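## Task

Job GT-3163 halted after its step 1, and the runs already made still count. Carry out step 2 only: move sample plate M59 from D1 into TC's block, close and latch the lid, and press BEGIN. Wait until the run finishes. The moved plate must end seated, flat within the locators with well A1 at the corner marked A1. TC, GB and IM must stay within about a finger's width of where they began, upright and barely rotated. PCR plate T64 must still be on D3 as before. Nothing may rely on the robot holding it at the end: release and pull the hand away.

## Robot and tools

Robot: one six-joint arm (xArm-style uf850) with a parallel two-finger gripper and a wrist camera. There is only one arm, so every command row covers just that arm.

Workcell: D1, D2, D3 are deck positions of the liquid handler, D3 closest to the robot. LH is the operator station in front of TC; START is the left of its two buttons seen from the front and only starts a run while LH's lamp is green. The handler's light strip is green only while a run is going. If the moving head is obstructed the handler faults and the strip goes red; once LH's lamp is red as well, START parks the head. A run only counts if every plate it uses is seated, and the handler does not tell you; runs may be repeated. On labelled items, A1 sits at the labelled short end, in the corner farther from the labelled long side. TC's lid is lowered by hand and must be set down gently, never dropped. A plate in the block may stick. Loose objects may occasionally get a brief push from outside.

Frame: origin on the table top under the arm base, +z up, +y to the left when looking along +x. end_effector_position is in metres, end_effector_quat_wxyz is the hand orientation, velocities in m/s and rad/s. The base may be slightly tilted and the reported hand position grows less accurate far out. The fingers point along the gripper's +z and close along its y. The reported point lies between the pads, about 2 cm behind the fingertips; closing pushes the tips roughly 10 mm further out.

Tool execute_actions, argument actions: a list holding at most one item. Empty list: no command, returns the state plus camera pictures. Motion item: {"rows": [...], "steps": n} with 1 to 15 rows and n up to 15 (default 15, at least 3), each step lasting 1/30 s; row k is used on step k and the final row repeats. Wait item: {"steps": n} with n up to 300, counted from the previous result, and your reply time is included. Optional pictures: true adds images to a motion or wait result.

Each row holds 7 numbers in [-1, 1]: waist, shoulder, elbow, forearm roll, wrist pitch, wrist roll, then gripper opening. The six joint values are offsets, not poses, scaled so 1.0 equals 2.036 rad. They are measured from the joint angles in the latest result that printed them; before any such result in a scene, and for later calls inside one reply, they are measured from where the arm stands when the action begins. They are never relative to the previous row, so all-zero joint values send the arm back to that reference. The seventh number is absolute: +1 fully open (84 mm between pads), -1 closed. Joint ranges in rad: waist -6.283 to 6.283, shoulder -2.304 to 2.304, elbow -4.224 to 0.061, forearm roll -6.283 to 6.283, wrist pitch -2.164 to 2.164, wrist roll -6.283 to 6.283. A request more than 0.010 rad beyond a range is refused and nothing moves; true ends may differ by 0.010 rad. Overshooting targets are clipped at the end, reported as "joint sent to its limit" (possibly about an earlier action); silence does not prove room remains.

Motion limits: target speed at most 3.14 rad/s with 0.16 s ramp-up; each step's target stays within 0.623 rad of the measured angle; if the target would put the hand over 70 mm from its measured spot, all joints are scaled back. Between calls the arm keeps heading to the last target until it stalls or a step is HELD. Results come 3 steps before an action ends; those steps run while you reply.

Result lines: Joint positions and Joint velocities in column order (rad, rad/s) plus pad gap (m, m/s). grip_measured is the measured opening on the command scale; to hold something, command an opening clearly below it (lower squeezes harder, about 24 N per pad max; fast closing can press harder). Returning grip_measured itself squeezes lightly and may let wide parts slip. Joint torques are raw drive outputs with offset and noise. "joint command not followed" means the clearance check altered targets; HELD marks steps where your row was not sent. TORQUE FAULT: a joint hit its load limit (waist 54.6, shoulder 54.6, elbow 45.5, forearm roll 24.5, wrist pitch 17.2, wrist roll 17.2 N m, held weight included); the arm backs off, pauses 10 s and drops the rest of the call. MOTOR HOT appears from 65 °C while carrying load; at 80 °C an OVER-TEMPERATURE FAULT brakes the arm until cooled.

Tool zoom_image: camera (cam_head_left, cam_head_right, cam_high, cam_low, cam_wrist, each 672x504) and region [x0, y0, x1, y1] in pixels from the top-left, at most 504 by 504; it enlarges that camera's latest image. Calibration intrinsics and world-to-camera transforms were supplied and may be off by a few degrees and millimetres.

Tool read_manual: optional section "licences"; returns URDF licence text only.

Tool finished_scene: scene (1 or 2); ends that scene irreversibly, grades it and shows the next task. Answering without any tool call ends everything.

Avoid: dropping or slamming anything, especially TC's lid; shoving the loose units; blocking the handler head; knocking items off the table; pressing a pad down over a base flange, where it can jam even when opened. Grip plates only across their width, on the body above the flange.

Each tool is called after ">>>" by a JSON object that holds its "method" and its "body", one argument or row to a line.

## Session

>>> {"method": "execute_actions", "body": {
  "actions": []
}}

Scene clock: 0.00 s of 8400.00 s.
end_effector_position=(+0.0831, +0.1920, +0.2073) grip_measured=+1.00 end_effector_quat_wxyz=(+0.631, +0.133, +0.650, -0.401) end_effector_velocity=(-0.000, +0.000, -0.000) end_effector_angular_velocity=(+0.001, +0.001, -0.000)
Joint positions: [ 1.907 -1.041 -0.76  -0.567 -1.221  0.344  0.084]
Joint velocities: [-0.     0.    -0.001 -0.    -0.    -0.    -0.   ]
Joint torques (N m, as the arm reports them, + toward a larger angle): no reading
Motor temperatures (°C, as the motors report them): [23 26 28 29 29 31]
camera_calibration (this result's frames):
cam_wrist: T_world_to_cam=[[0.684545, 0.638586, -0.351577, -0.0729032], [0.160748, 0.338185, 0.927249, -0.205006], [0.711026, -0.691259, 0.128851, 0.175385], [0, 0, 0, 1]] pos_world=[-0.0418437, 0.237121, 0.141862]

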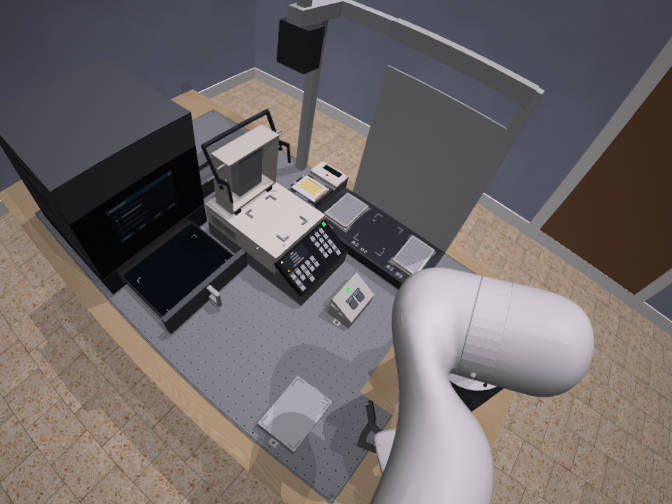

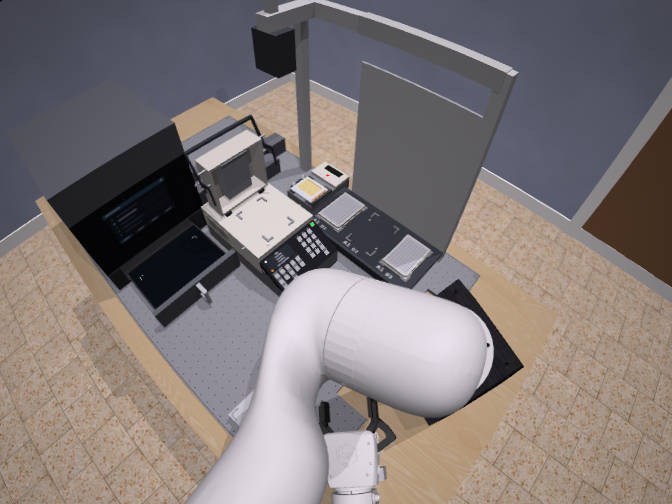

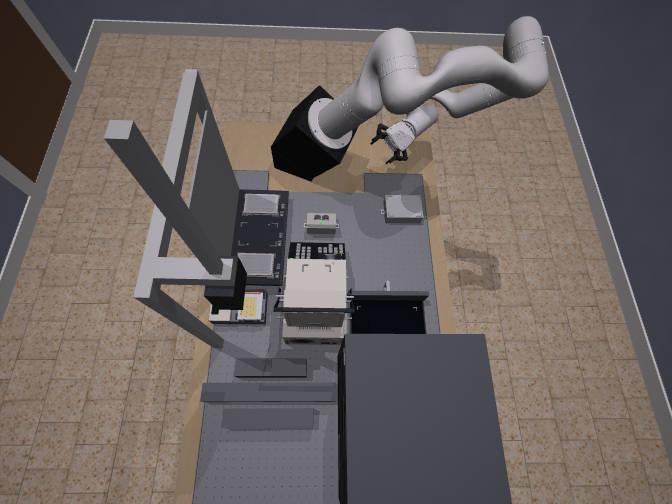

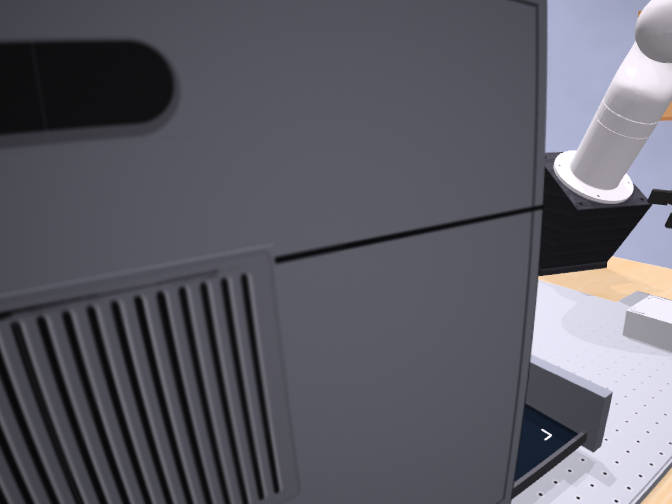

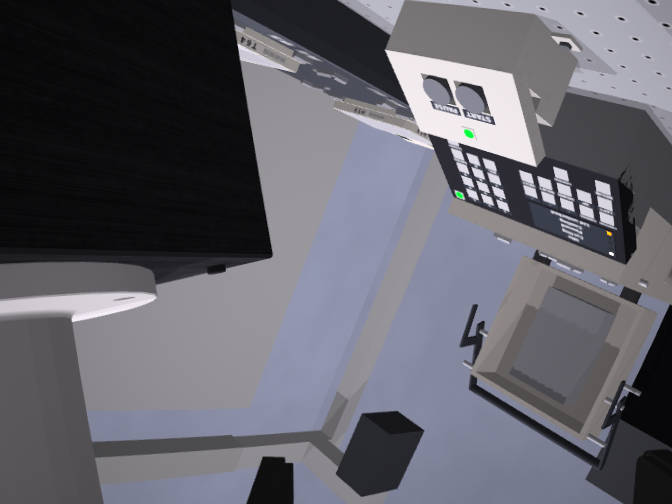

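>>> {"method": "zoom_image", "body": {
  "camera": "cam_head_left",
  "region": [190, 95, 450, 310]
}}

>>> {"method": "zoom_image", "body": {
  "camera": "cam_head_right",
  "region": [170, 100, 450, 300]
}}

>>> {"method": "zoom_image", "body": {
  "camera": "cam_high",
  "region": [200, 180, 380, 360]
}}

Region (190, 95, 450, 310) of cam_head_left's 672x504 image, scaled by 1.938, with more detail than that image has; it fills the top 417 rows of this view, and the rest is white.

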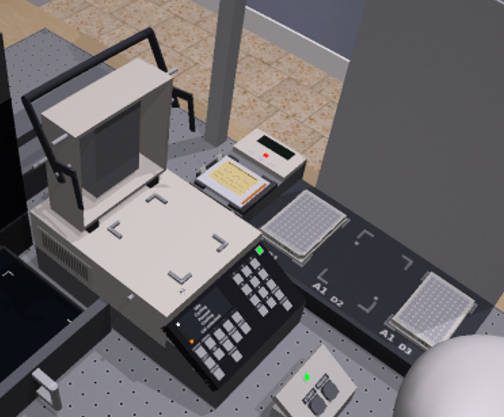

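Region (170, 100, 450, 300) of cam_head_right's 672x504 image, scaled by 1.800, with more detail than that image has; it fills the top 360 rows of this view, and the rest is white.

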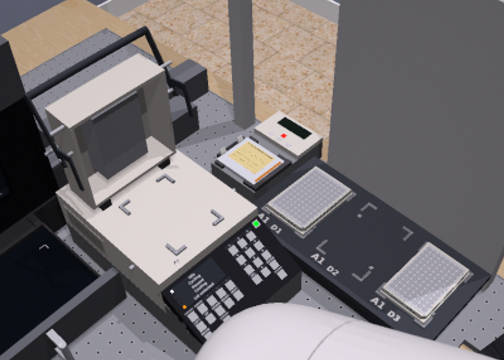

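Region (200, 180, 380, 360) of cam_high's 672x504 image, scaled by 2.800, with more detail than that image has.

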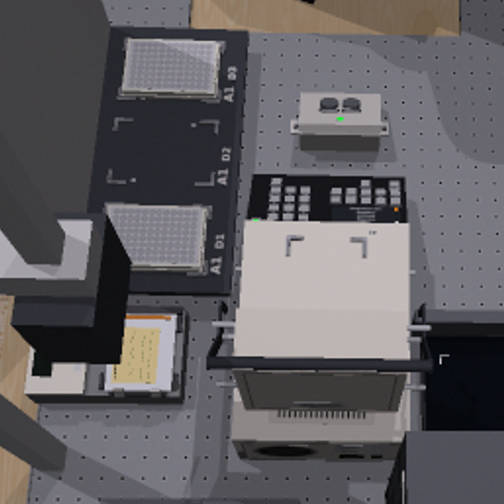

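>>> {"method": "execute_actions", "body": {
  "actions": [
    {"rows":[[-0.01,0.03,0,0,0,0,1],[-0.03,0.08,0.005,0,0,0,1],[-0.06,0.14,0.01,0,0,0,1],[-0.1,0.2,0.015,0,0,0,1],[-0.15,0.26,0.02,0,0,0,1],[-0.21,0.31,0.025,0,0,0,1],[-0.28,0.35,0.03,0,0,0,1],[-0.35,0.38,0.03,0,0,0,1],[-0.42,0.4,0.03,0,0,0,1],[-0.5,0.41,0.03,0,0,0,1],[-0.58,0.41,0.03,0,0,0,1],[-0.66,0.41,0.03,0,0,0,1],[-0.74,0.41,0.03,0,0,0,1],[-0.8,0.41,0.03,0,0,0,1],[-0.85,0.41,0.03,0,0,0,1]],"steps":15}
  ]
}}

>>> {"method": "execute_actions", "body": {
  "actions": [
    {"steps":25}
  ]
}}

Scene clock: 2.03 s of 8400.00 s.
end_effector_position=(+0.1217, +0.2552, +0.2239) grip_measured=+1.00 end_effector_quat_wxyz=(+0.587, +0.292, +0.641, -0.399) end_effector_velocity=(+0.213, +0.138, +0.080) end_effector_angular_velocity=(+0.562, -0.454, -0.903)
Joint positions: [ 1.706 -0.757 -0.739 -0.567 -1.221  0.344  0.084]
Joint velocities: [-0.862  0.837  0.065 -0.    -0.    -0.     0.   ]
Joint torques (N m, as the arm reports them, + toward a larger angle): [ 5.6  28.02  2.26 -0.39 -1.47 -0.18]
Motor temperatures (°C, as the motors report them): [23 26 28 29 29 31]
Steps of this call (steps 1 to 49: nothing new was sent; steps 50 to 61: the first 12 steps of this action). Readings (joint positions):
50: [1.907 -1.041 -0.760 -0.567 -1.221 0.344]
51: [1.906 -1.038 -0.760 -0.567 -1.220 0.344]
53: [1.894 -1.006 -0.757 -0.566 -1.220 0.344]
57: [1.820 -0.875 -0.749 -0.567 -1.221 0.344]
61: the state above

Scene clock: 2.87 s of 8400.00 s.
end_effector_position=(+0.3078, +0.2180, +0.3226) grip_measured=+1.00 end_effector_quat_wxyz=(+0.543, +0.628, +0.382, -0.406) end_effector_velocity=(+0.162, -0.183, +0.149) end_effector_angular_velocity=(-0.034, -0.634, -0.752)
Joint positions: [ 0.934 -0.34  -0.709 -0.567 -1.221  0.344  0.084]
Joint velocities: [-0.959  0.237  0.016 -0.     0.     0.     0.   ]
Joint torques (N m, as the arm reports them, + toward a larger angle): [-3.64 31.92 -4.99  0.   -1.32 -0.22]
Motor temperatures (°C, as the motors report them): [23 26 28 29 29 31]
Kept back: nothing.
Steps of this call (steps 1 to 3: the last 3 steps of your previous action; steps 4 to 25: the robot went on to your last target). Readings (joint positions):
1: [1.678 -0.730 -0.737 -0.567 -1.221 0.344]
2: [1.649 -0.703 -0.736 -0.567 -1.221 0.344]
4: [1.591 -0.653 -0.732 -0.567 -1.221 0.344]
8: [1.470 -0.565 -0.725 -0.567 -1.221 0.344]
25: the state above

>>> {"method": "execute_actions", "body": {
  "actions": [
    {"steps":20}
  ]
}}

Scene clock: 3.53 s of 8400.00 s.
end_effector_position=(+0.3561, +0.0747, +0.4377) grip_measured=+1.00 end_effector_quat_wxyz=(+0.519, +0.749, +0.084, -0.402) end_effector_velocity=(-0.015, -0.203, +0.182) end_effector_angular_velocity=(-0.155, -0.581, -0.669)
Joint positions: [ 0.295 -0.226 -0.7   -0.567 -1.221  0.344  0.084]
Joint velocities: [-0.89   0.148  0.009 -0.001 -0.002  0.     0.   ]
Joint torques (N m, as the arm reports them, + toward a larger angle): [-5.74 24.89 -5.51 -1.49 -1.28 -0.09]
Motor temperatures (°C, as the motors report them): [23 26 28 29 29 31]
Kept back: nothing.
Steps of this call (steps 1 to 20: the robot went on to your last target). Readings (joint positions):
1: [0.902 -0.332 -0.708 -0.567 -1.221 0.344]
2: [0.870 -0.325 -0.708 -0.567 -1.221 0.344]
4: [0.805 -0.312 -0.707 -0.567 -1.221 0.344]
8: [0.677 -0.289 -0.705 -0.567 -1.221 0.344]
20: the state above

>>> {"method": "execute_actions", "body": {
  "actions": [
    {"rows":[[-0.08,0,0,-0.07,0.09,-0.02,1],[-0.11,-0.01,0,-0.14,0.18,-0.04,1],[-0.15,-0.02,-0.005,-0.21,0.28,-0.065,1],[-0.19,-0.035,-0.01,-0.28,0.37,-0.09,1],[-0.23,-0.05,-0.012,-0.35,0.46,-0.11,1],[-0.27,-0.065,-0.015,-0.42,0.55,-0.13,1],[-0.3,-0.08,-0.018,-0.49,0.64,-0.15,1],[-0.33,-0.09,-0.02,-0.56,0.74,-0.175,1],[-0.36,-0.1,-0.022,-0.63,0.83,-0.2,1],[-0.3905,-0.11,-0.0246,-0.7038,0.919,-0.218,1]],"steps":15}
  ]
}}

>>> {"method": "execute_actions", "body": {
  "actions": [
    {"steps":30}
  ]
}}

Scene clock: 4.23 s of 8400.00 s.
end_effector_position=(+0.4069, -0.0408, +0.4505) grip_measured=+1.00 end_effector_quat_wxyz=(+0.496, +0.784, +0.149, -0.342) end_effector_velocity=(+0.096, -0.312, +0.013) end_effector_angular_velocity=(+0.404, +0.231, +0.453)
Joint positions: [ 0.013 -0.267 -0.711 -0.831 -0.932  0.235  0.084]
Joint velocities: [-0.693 -0.248 -0.053 -0.761  0.76  -0.449  0.   ]
Joint torques (N m, as the arm reports them, + toward a larger angle): [-12.99  23.7   -9.3   -1.06  -1.17  -0.27]
Motor temperatures (°C, as the motors report them): [23 26 28 29 29 31]
Steps of this call (steps 1 to 9: the robot went on to your last target; steps 10 to 21: the first 12 steps of this action). Readings (joint positions):
10: [0.182 -0.207 -0.699 -0.567 -1.220 0.344]
11: [0.180 -0.208 -0.699 -0.570 -1.216 0.343]
13: [0.168 -0.212 -0.699 -0.600 -1.176 0.334]
17: [0.102 -0.234 -0.704 -0.725 -1.039 0.292]
21: the state above

Scene clock: 5.23 s of 8400.00 s.
end_effector_position=(+0.4723, -0.0649, +0.3421) grip_measured=+1.00 end_effector_quat_wxyz=(+0.069, +0.681, +0.729, -0.013) end_effector_velocity=(-0.020, +0.113, -0.010) end_effector_angular_velocity=(+0.508, +0.070, +0.144)
Joint positions: [-0.497 -0.448 -0.75  -1.984  0.596 -0.097  0.084]
Joint velocities: [-0.035 -0.012 -0.005 -0.145  0.523 -0.022 -0.   ]
Joint torques (N m, as the arm reports them, + toward a larger angle): [-15.11  25.62 -11.84  -0.72  -0.79   0.29]
Motor temperatures (°C, as the motors report them): [23 26 28 29 29 31]
Kept back: nothing.
Steps of this call (steps 1 to 3: the last 3 steps of your previous action; steps 4 to 30: the robot went on to your last target). Readings (joint positions):
1: [-0.010 -0.275 -0.713 -0.857 -0.906 0.220]
2: [-0.033 -0.283 -0.714 -0.884 -0.880 0.205]
4: [-0.079 -0.299 -0.718 -0.941 -0.823 0.175]
8: [-0.171 -0.332 -0.725 -1.075 -0.688 0.115]
30: the state above

>>> {"method": "execute_actions", "body": {
  "actions": [
    {"steps":8}
  ],
  "pictures": true
}}

Scene clock: 5.50 s of 8400.00 s.
end_effector_position=(+0.4702, -0.0541, +0.3414) grip_measured=+1.00 end_effector_quat_wxyz=(+0.050, +0.678, +0.733, +0.003) end_effector_velocity=(-0.002, +0.008, -0.000) end_effector_angular_velocity=(+0.039, +0.007, +0.012)
Joint positions: [-0.5   -0.45  -0.751 -1.998  0.646 -0.099  0.084]
Joint velocities: [-0.003 -0.001  0.    -0.012  0.04  -0.003  0.   ]
Joint torques (N m, as the arm reports them, + toward a larger angle): [-16.02  24.14 -10.74  -1.28  -0.4    0.05]
Motor temperatures (°C, as the motors report them): [23 26 28 29 29 31]
Kept back: nothing.
Steps of this call (steps 1 to 8: the robot went on to your last target). Readings (joint positions):
1: [-0.498 -0.449 -0.750 -1.988 0.611 -0.098]
2: [-0.498 -0.449 -0.750 -1.991 0.622 -0.098]
4: [-0.499 -0.449 -0.751 -1.995 0.635 -0.099]
8: the state above
camera_calibration (this result's frames):
cam_wrist: T_world_to_cam=[[0.994689, 0.0792706, 0.0656473, -0.45208], [0.0741086, -0.994222, 0.0776502, -0.0496555], [0.0714234, -0.0723727, -0.994817, 0.430562], [0, 0, 0, 1]] pos_world=[0.422607, 0.0176291, 0.461864]

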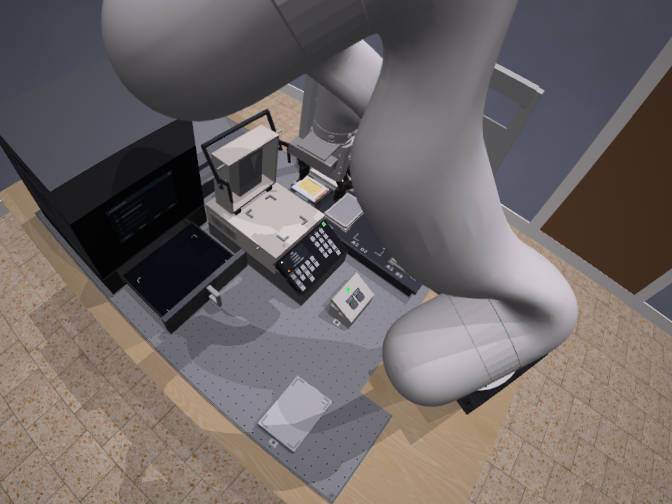

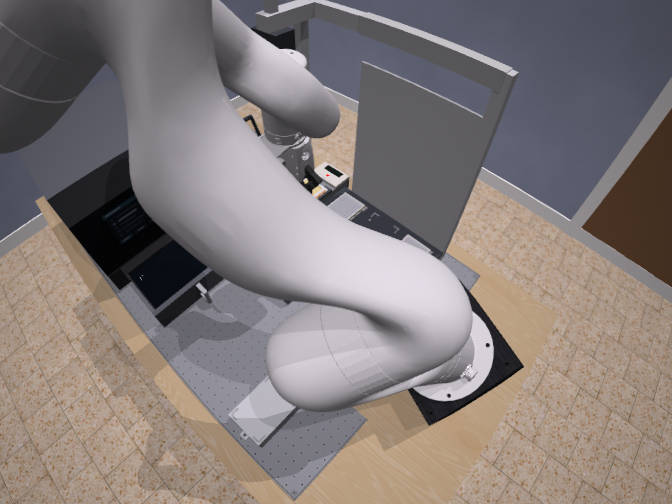

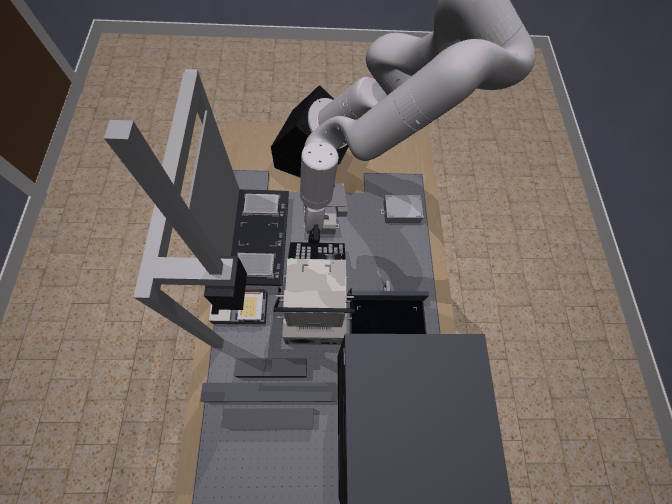

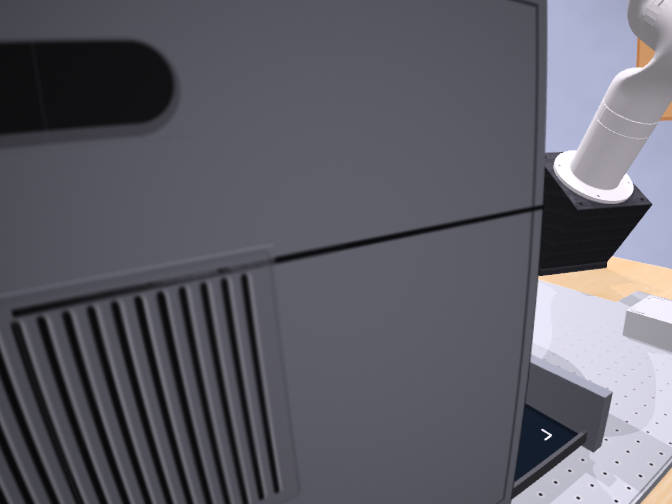

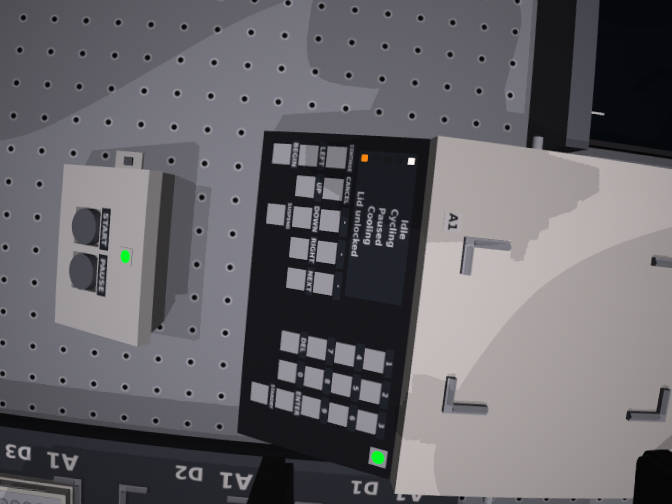

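>>> {"method": "execute_actions", "body": {
  "actions": [
    {"rows":[[-0.004,-0.02,-0.016,-0.003,0.001,0,1],[-0.01,-0.055,-0.045,-0.008,0.003,-0.001,1],[-0.018,-0.095,-0.079,-0.015,0.0045,-0.001,1],[-0.026,-0.14,-0.116,-0.021,0.0066,-0.002,1],[-0.035,-0.185,-0.153,-0.028,0.009,-0.003,1],[-0.043,-0.228,-0.189,-0.035,0.011,-0.003,1],[-0.05,-0.267,-0.221,-0.041,0.0126,-0.004,1],[-0.056,-0.298,-0.247,-0.046,0.014,-0.004,1],[-0.06,-0.32,-0.265,-0.049,0.015,-0.0045,1],[-0.0621,-0.3299,-0.2729,-0.0508,0.0156,-0.0046,1]],"steps":15}
  ]
}}

>>> {"method": "execute_actions", "body": {
  "actions": [
    {"steps":25}
  ],
  "pictures": true
}}

Scene clock: 6.47 s of 8400.00 s.
end_effector_position=(+0.4937, -0.1336, +0.3067) grip_measured=+1.00 end_effector_quat_wxyz=(+0.031, +0.689, +0.724, +0.001) end_effector_velocity=(+0.044, -0.273, -0.139) end_effector_angular_velocity=(+0.076, +0.094, -0.100)
Joint positions: [-0.548 -0.705 -0.962 -2.037  0.659 -0.103  0.084]
Joint velocities: [-0.16  -0.845 -0.699 -0.129  0.037 -0.012 -0.   ]
Joint torques (N m, as the arm reports them, + toward a larger angle): [-17.09  26.28 -12.75  -0.33  -0.19  -0.46]
Motor temperatures (°C, as the motors report them): [23 26 28 29 29 31]
Steps of this call (steps 1 to 17: the robot went on to your last target; steps 18 to 29: the first 12 steps of this action). Readings (joint positions):
18: [-0.500 -0.450 -0.751 -1.999 0.650 -0.100]
19: [-0.501 -0.453 -0.753 -2.000 0.650 -0.100]
21: [-0.505 -0.477 -0.774 -2.003 0.651 -0.100]
25: [-0.526 -0.590 -0.866 -2.020 0.654 -0.101]
29: the state above

Scene clock: 7.30 s of 8400.00 s.
end_effector_position=(+0.4863, -0.2660, +0.2212) grip_measured=+1.00 end_effector_quat_wxyz=(+0.001, +0.707, +0.708, +0.000) end_effector_velocity=(-0.003, -0.005, -0.005) end_effector_angular_velocity=(+0.003, +0.003, -0.003)
Joint positions: [-0.626 -1.119 -1.305 -2.101  0.678 -0.109  0.084]
Joint velocities: [-0.003 -0.017 -0.012 -0.003  0.001 -0.001  0.   ]
Joint torques (N m, as the arm reports them, + toward a larger angle): [-16.16  35.62  -9.87  -0.22  -0.08   0.1 ]
Motor temperatures (°C, as the motors report them): [23 26 28 29 29 31]
Kept back: nothing.
Steps of this call (steps 1 to 3: the last 3 steps of your previous action; steps 4 to 25: the robot went on to your last target). Readings (joint positions):
1: [-0.553 -0.733 -0.985 -2.042 0.660 -0.103]
2: [-0.558 -0.761 -1.008 -2.046 0.662 -0.104]
4: [-0.569 -0.816 -1.054 -2.054 0.664 -0.105]
8: [-0.590 -0.926 -1.144 -2.071 0.669 -0.106]
25: the state above
camera_calibration (this result's frames):
cam_wrist: T_world_to_cam=[[0.999988, 0.00015629, -0.00494454, -0.451441], [0.000201908, -0.999957, 0.00922679, -0.202576], [-0.00494288, -0.00922768, -0.999945, 0.349533], [0, 0, 0, 1]] pos_world=[0.453204, -0.199272, 0.349151]

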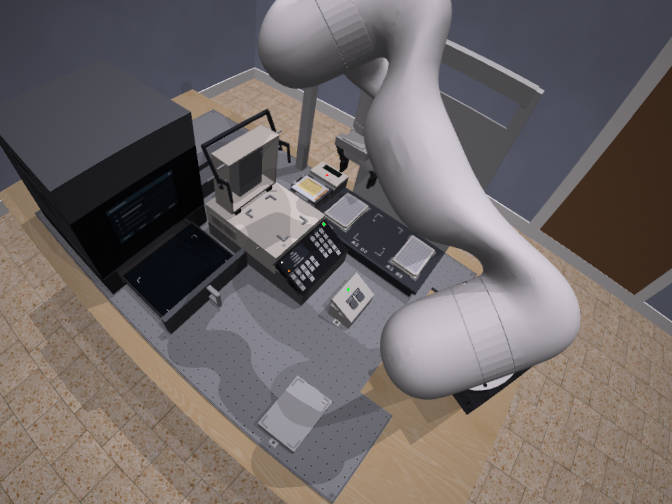

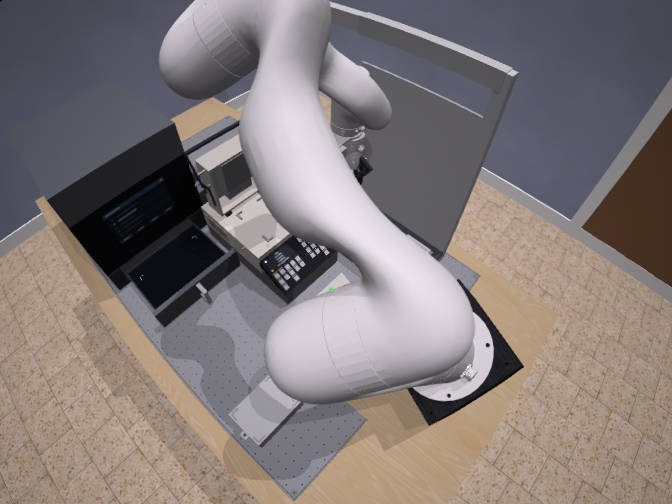

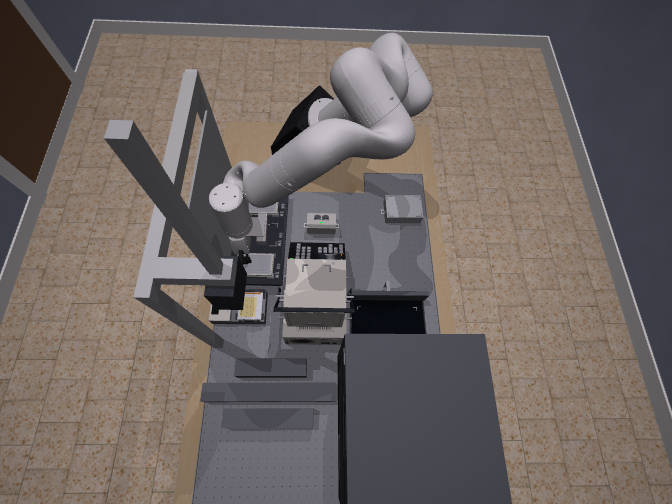

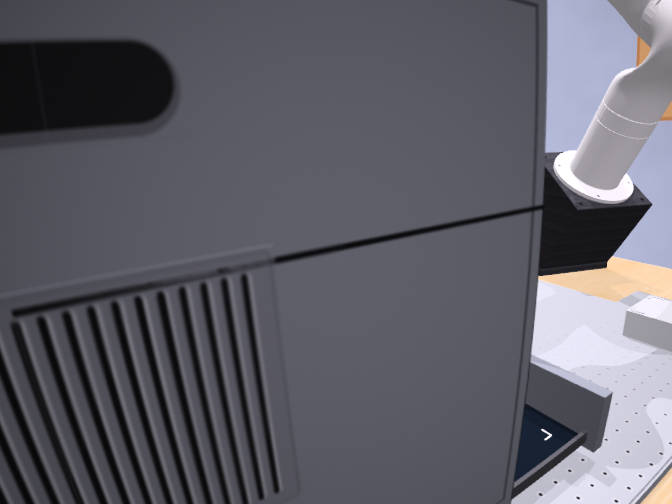

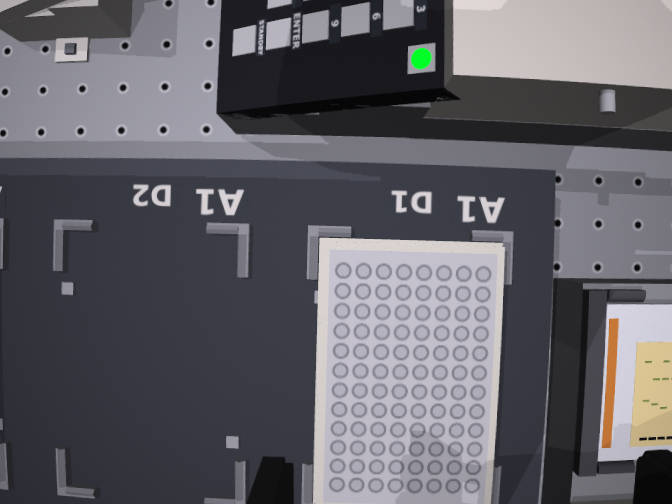

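>>> {"method": "zoom_image", "body": {
  "camera": "cam_wrist",
  "region": [290, 215, 530, 504]
}}

Region (290, 215, 530, 504) of cam_wrist's 672x504 image, scaled by 1.744, with more detail than that image has; it fills the left 419 columns of this view, and the rest is white.

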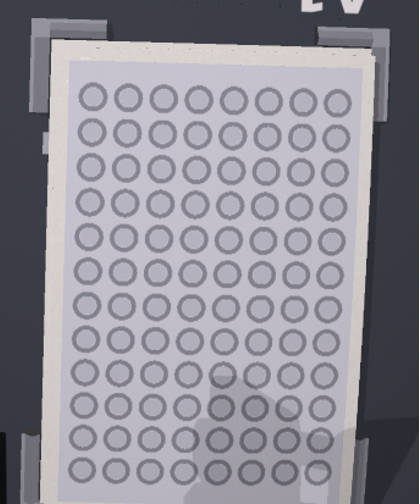

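>>> {"method": "execute_actions", "body": {
  "actions": [
    {"rows":[[0.003,-0.005,-0.002,0.006,-0.002,-0.003,1],[0.008,-0.013,-0.005,0.017,-0.0045,-0.009,1],[0.014,-0.022,-0.008,0.029,-0.008,-0.015,1],[0.021,-0.032,-0.012,0.042,-0.011,-0.022,1],[0.027,-0.042,-0.015,0.055,-0.015,-0.029,1],[0.033,-0.051,-0.019,0.067,-0.018,-0.035,1],[0.038,-0.058,-0.0215,0.077,-0.0207,-0.04,1],[0.0412,-0.0637,-0.0234,0.0841,-0.0226,-0.0435,1]],"steps":15}
  ]
}}

>>> {"method": "execute_actions", "body": {
  "actions": [
    {"steps":14}
  ],
  "pictures": true
}}

Scene clock: 9.53 s of 8400.00 s.
end_effector_position=(+0.4873, -0.2618, +0.1570) grip_measured=+1.00 end_effector_quat_wxyz=(-0.001, +0.713, +0.701, +0.001) end_effector_velocity=(-0.012, +0.013, -0.164) end_effector_angular_velocity=(-0.002, +0.018, -0.056)
Joint positions: [-0.56  -1.221 -1.341 -1.968  0.642 -0.178  0.084]
Joint velocities: [ 0.168 -0.259 -0.087  0.339 -0.09  -0.173  0.   ]
Joint torques (N m, as the arm reports them, + toward a larger angle): [-27.56  44.03 -11.42  -2.89  -0.24   0.2 ]
Motor temperatures (°C, as the motors report them): [23 26 28 29 29 31]
Steps of this call (steps 1 to 30: the robot went on to your last target; steps 31 to 55: nothing new was sent; steps 56 to 67: the first 12 steps of this action). Readings (joint positions):
56: [-0.626 -1.121 -1.306 -2.101 0.678 -0.109]
57: [-0.626 -1.122 -1.306 -2.100 0.677 -0.110]
59: [-0.621 -1.128 -1.309 -2.090 0.675 -0.115]
63: [-0.593 -1.171 -1.324 -2.034 0.660 -0.144]
67: the state above

Scene clock: 10.00 s of 8400.00 s.
end_effector_position=(+0.4872, -0.2612, +0.1406) grip_measured=+1.00 end_effector_quat_wxyz=(+0.000, +0.715, +0.699, +0.000) end_effector_velocity=(-0.000, +0.001, -0.003) end_effector_angular_velocity=(+0.001, +0.001, -0.001)
Joint positions: [-0.542 -1.248 -1.352 -1.93   0.632 -0.197  0.084]
Joint velocities: [ 0.003 -0.004 -0.001  0.005 -0.001 -0.002 -0.   ]
Joint torques (N m, as the arm reports them, + toward a larger angle): [-18.4   39.03  -9.64  -1.43  -0.24   0.05]
Motor temperatures (°C, as the motors report them): [23 26 28 29 29 31]
Kept back: nothing.
Steps of this call (steps 1 to 3: the last 3 steps of your previous action; steps 4 to 14: the robot went on to your last target). Readings (joint positions):
1: [-0.555 -1.229 -1.344 -1.958 0.640 -0.183]
2: [-0.551 -1.234 -1.346 -1.950 0.638 -0.187]
4: [-0.547 -1.241 -1.349 -1.941 0.635 -0.192]
8: [-0.544 -1.246 -1.352 -1.933 0.633 -0.196]
14: the state above
camera_calibration (this result's frames):
cam_wrist: T_world_to_cam=[[0.999723, -0.0228557, -0.00561865, -0.458511], [-0.0228048, -0.9997, 0.00896789, -0.185792], [-0.00582193, -0.00883728, -0.999944, 0.269571], [0, 0, 0, 1]] pos_world=[0.455717, -0.193833, 0.268646]

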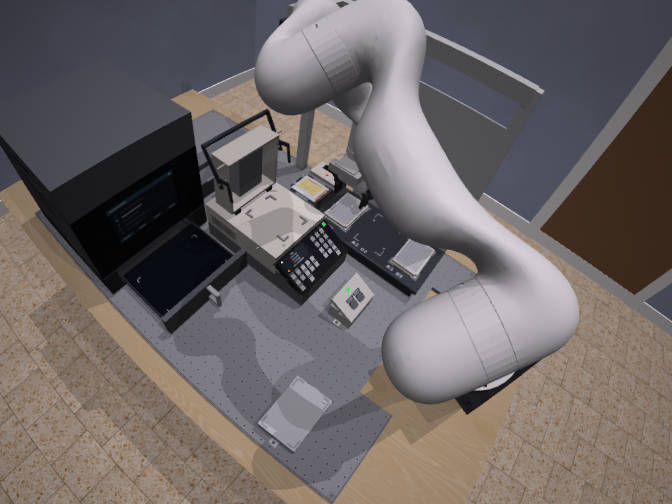

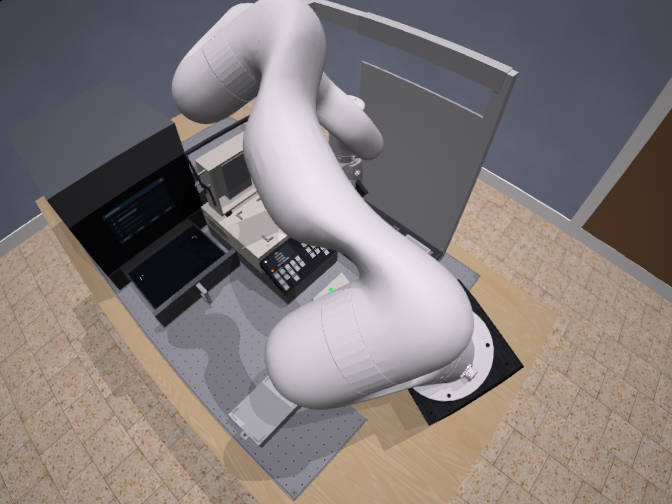

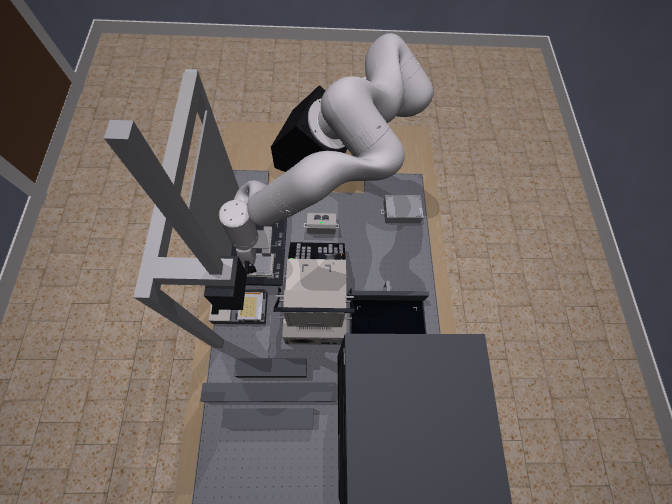

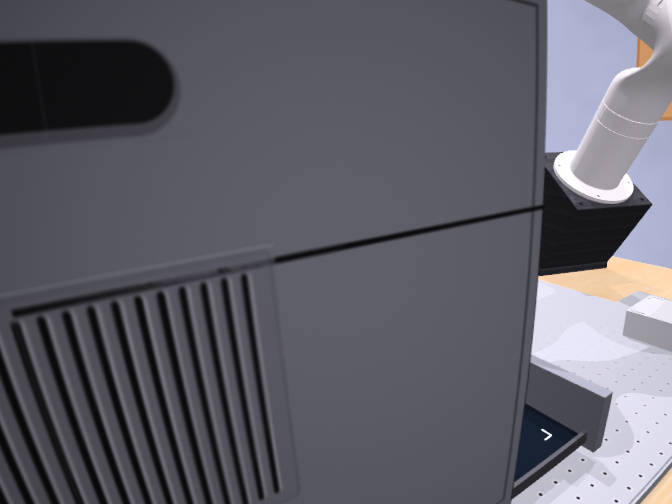

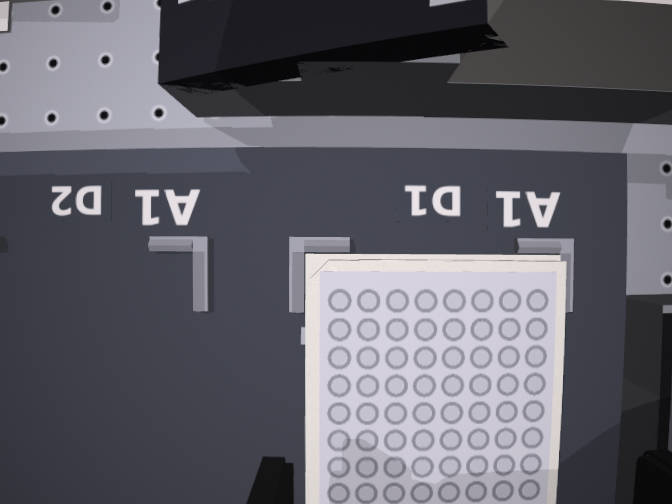

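>>> {"method": "zoom_image", "body": {
  "camera": "cam_wrist",
  "region": [270, 220, 430, 340]
}}

>>> {"method": "zoom_image", "body": {
  "camera": "cam_wrist",
  "region": [470, 220, 630, 340]
}}

Region (270, 220, 430, 340) of cam_wrist's 672x504 image, scaled by 3.150, with more detail than that image has; it fills the top 378 rows of this view, and the rest is white.

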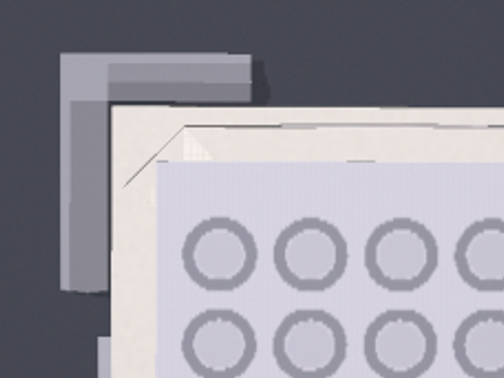

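Region (470, 220, 630, 340) of cam_wrist's 672x504 image, scaled by 3.150, with more detail than that image has; it fills the top 378 rows of this view, and the rest is white.

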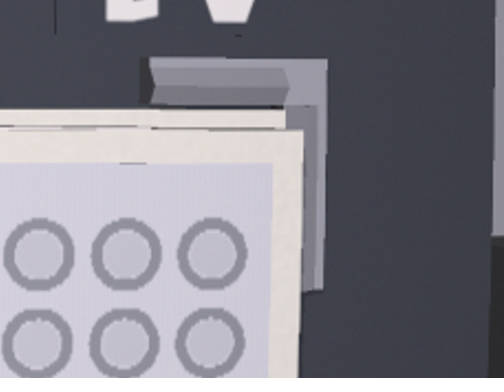

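>>> {"method": "execute_actions", "body": {
  "actions": [
    {"rows":[[0.002,-0.0036,-0.0022,0.0038,-0.0006,-0.0022,1],[0.005,-0.009,-0.0056,0.0094,-0.0015,-0.0055,1],[0.008,-0.0145,-0.009,0.015,-0.0023,-0.0088,1],[0.011,-0.02,-0.0124,0.0207,-0.0032,-0.012,1],[0.014,-0.0254,-0.0157,0.0263,-0.0041,-0.0154,1],[0.0169,-0.0309,-0.0191,0.032,-0.005,-0.0187,1],[0.0189,-0.0345,-0.0214,0.0358,-0.0055,-0.0209,1],[0.01986,-0.03631,-0.02249,0.03764,-0.00583,-0.02196,1]],"steps":15}
  ]
}}

>>> {"method": "execute_actions", "body": {
  "actions": [
    {"steps":14}
  ],
  "pictures": true
}}

Scene clock: 11.43 s of 8400.00 s.
end_effector_position=(+0.4880, -0.2611, +0.1075) grip_measured=+1.00 end_effector_quat_wxyz=(-0.000, +0.715, +0.699, +0.001) end_effector_velocity=(+0.001, -0.001, -0.066) end_effector_angular_velocity=(-0.002, -0.002, +0.000)
Joint positions: [-0.509 -1.309 -1.389 -1.868  0.622 -0.233  0.084]
Joint velocities: [ 0.065 -0.122 -0.077  0.128 -0.02  -0.075  0.   ]
Joint torques (N m, as the arm reports them, + toward a larger angle): [-25.34  37.06 -12.    -1.91   0.24  -0.15]
Motor temperatures (°C, as the motors report them): [23 26 28 29 29 31]
Steps of this call (steps 1 to 30: the robot went on to your last target; step 31: nothing new was sent; steps 32 to 43: the first 12 steps of this action). Readings (joint positions):
32: [-0.542 -1.249 -1.352 -1.930 0.632 -0.197]
33: [-0.542 -1.249 -1.353 -1.929 0.632 -0.198]
35: [-0.539 -1.255 -1.357 -1.923 0.631 -0.201]
39: [-0.524 -1.282 -1.373 -1.895 0.627 -0.218]
43: the state above

Scene clock: 11.90 s of 8400.00 s.
end_effector_position=(+0.4886, -0.2614, +0.1006) grip_measured=+1.00 end_effector_quat_wxyz=(+0.000, +0.715, +0.700, +0.001) end_effector_velocity=(-0.000, +0.000, -0.001) end_effector_angular_velocity=(+0.001, +0.000, +0.001)
Joint positions: [-0.502 -1.322 -1.398 -1.854  0.62  -0.242  0.084]
Joint velocities: [ 0.001 -0.002 -0.001  0.001  0.    -0.001  0.   ]
Joint torques (N m, as the arm reports them, + toward a larger angle): [-20.36  36.9   -9.58  -1.8    0.19  -0.37]
Motor temperatures (°C, as the motors report them): [23 26 28 29 29 31]
Kept back: nothing.
Steps of this call (steps 1 to 3: the last 3 steps of your previous action; steps 4 to 14: the robot went on to your last target). Readings (joint positions):
1: [-0.507 -1.312 -1.391 -1.864 0.622 -0.235]
2: [-0.506 -1.315 -1.393 -1.862 0.621 -0.237]
4: [-0.504 -1.318 -1.396 -1.858 0.621 -0.239]
8: [-0.503 -1.321 -1.397 -1.855 0.620 -0.241]
14: the state above
camera_calibration (this result's frames):
cam_wrist: T_world_to_cam=[[0.999735, -0.0225198, -0.00484077, -0.460109], [-0.0224772, -0.99971, 0.00869928, -0.185686], [-0.00503527, -0.00858816, -0.99995, 0.229294], [0, 0, 0, 1]] pos_world=[0.456968, -0.194024, 0.228671]

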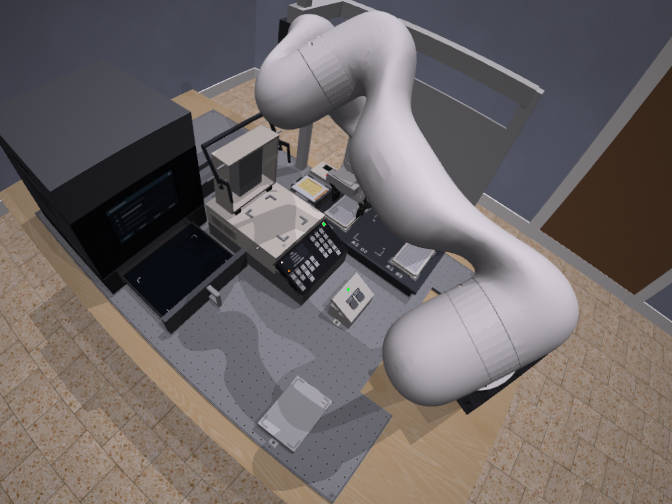

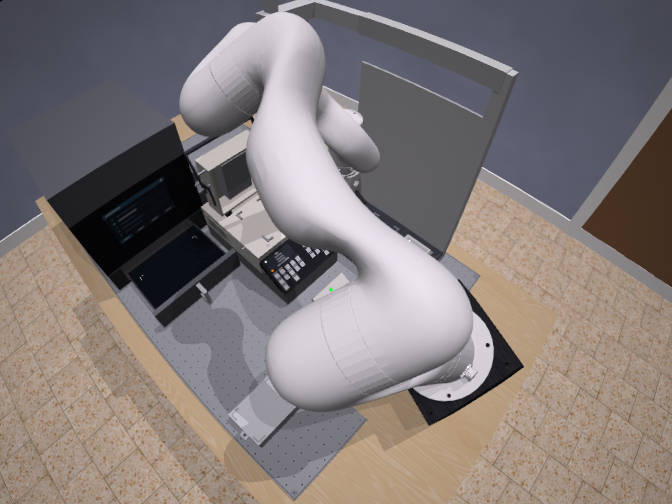

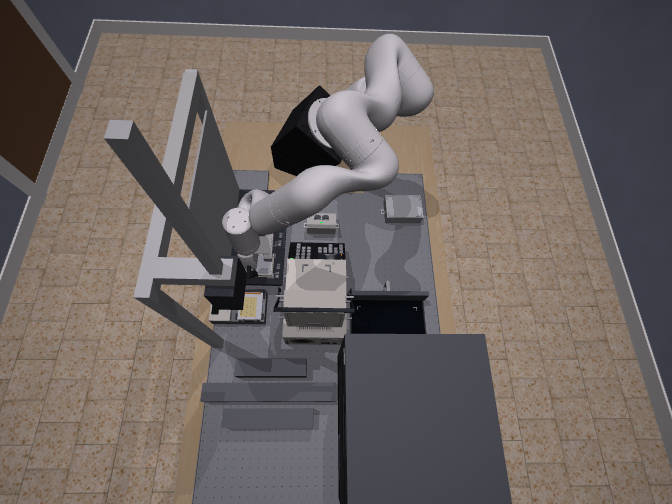

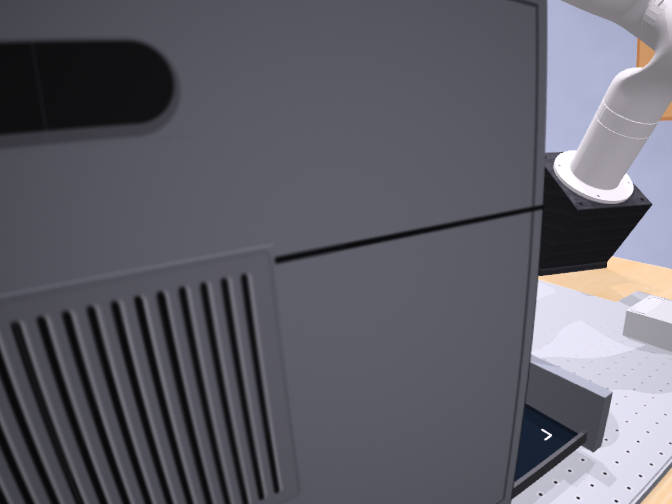

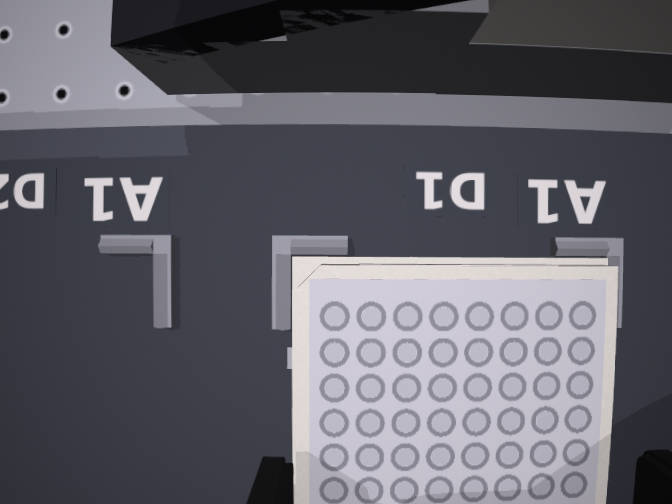

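>>> {"method": "zoom_image", "body": {
  "camera": "cam_wrist",
  "region": [240, 400, 360, 504]
}}

>>> {"method": "zoom_image", "body": {
  "camera": "cam_wrist",
  "region": [552, 230, 672, 504]
}}

>>> {"method": "zoom_image", "body": {
  "camera": "cam_wrist",
  "region": [260, 225, 380, 315]
}}

Region (240, 400, 360, 504) of cam_wrist's 672x504 image, scaled by 4.200, with more detail than that image has; it fills the top 437 rows of this view, and the rest is white.

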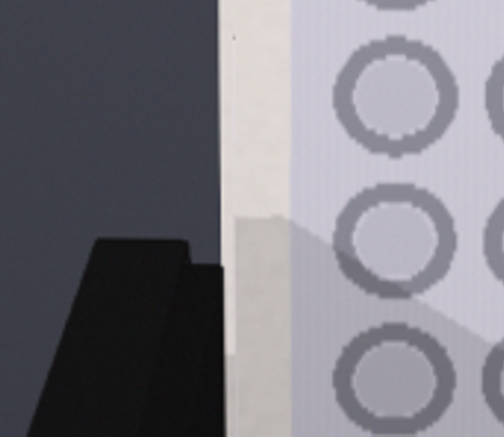

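Region (552, 230, 672, 504) of cam_wrist's 672x504 image, scaled by 1.839, with more detail than that image has; it fills the left 221 columns of this view, and the rest is white.

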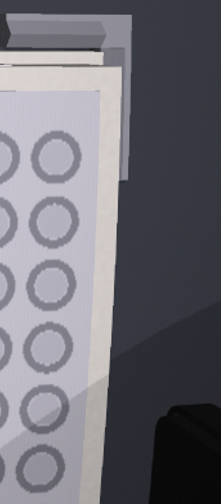

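Region (260, 225, 380, 315) of cam_wrist's 672x504 image, scaled by 4.200, with more detail than that image has; it fills the top 378 rows of this view, and the rest is white.

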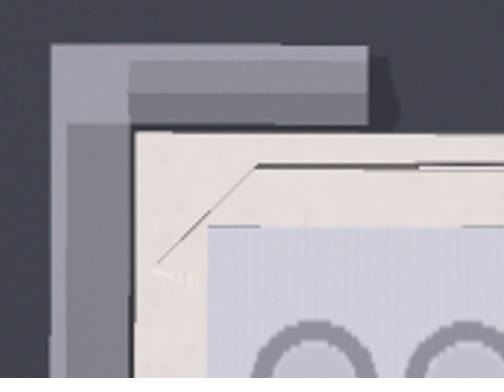

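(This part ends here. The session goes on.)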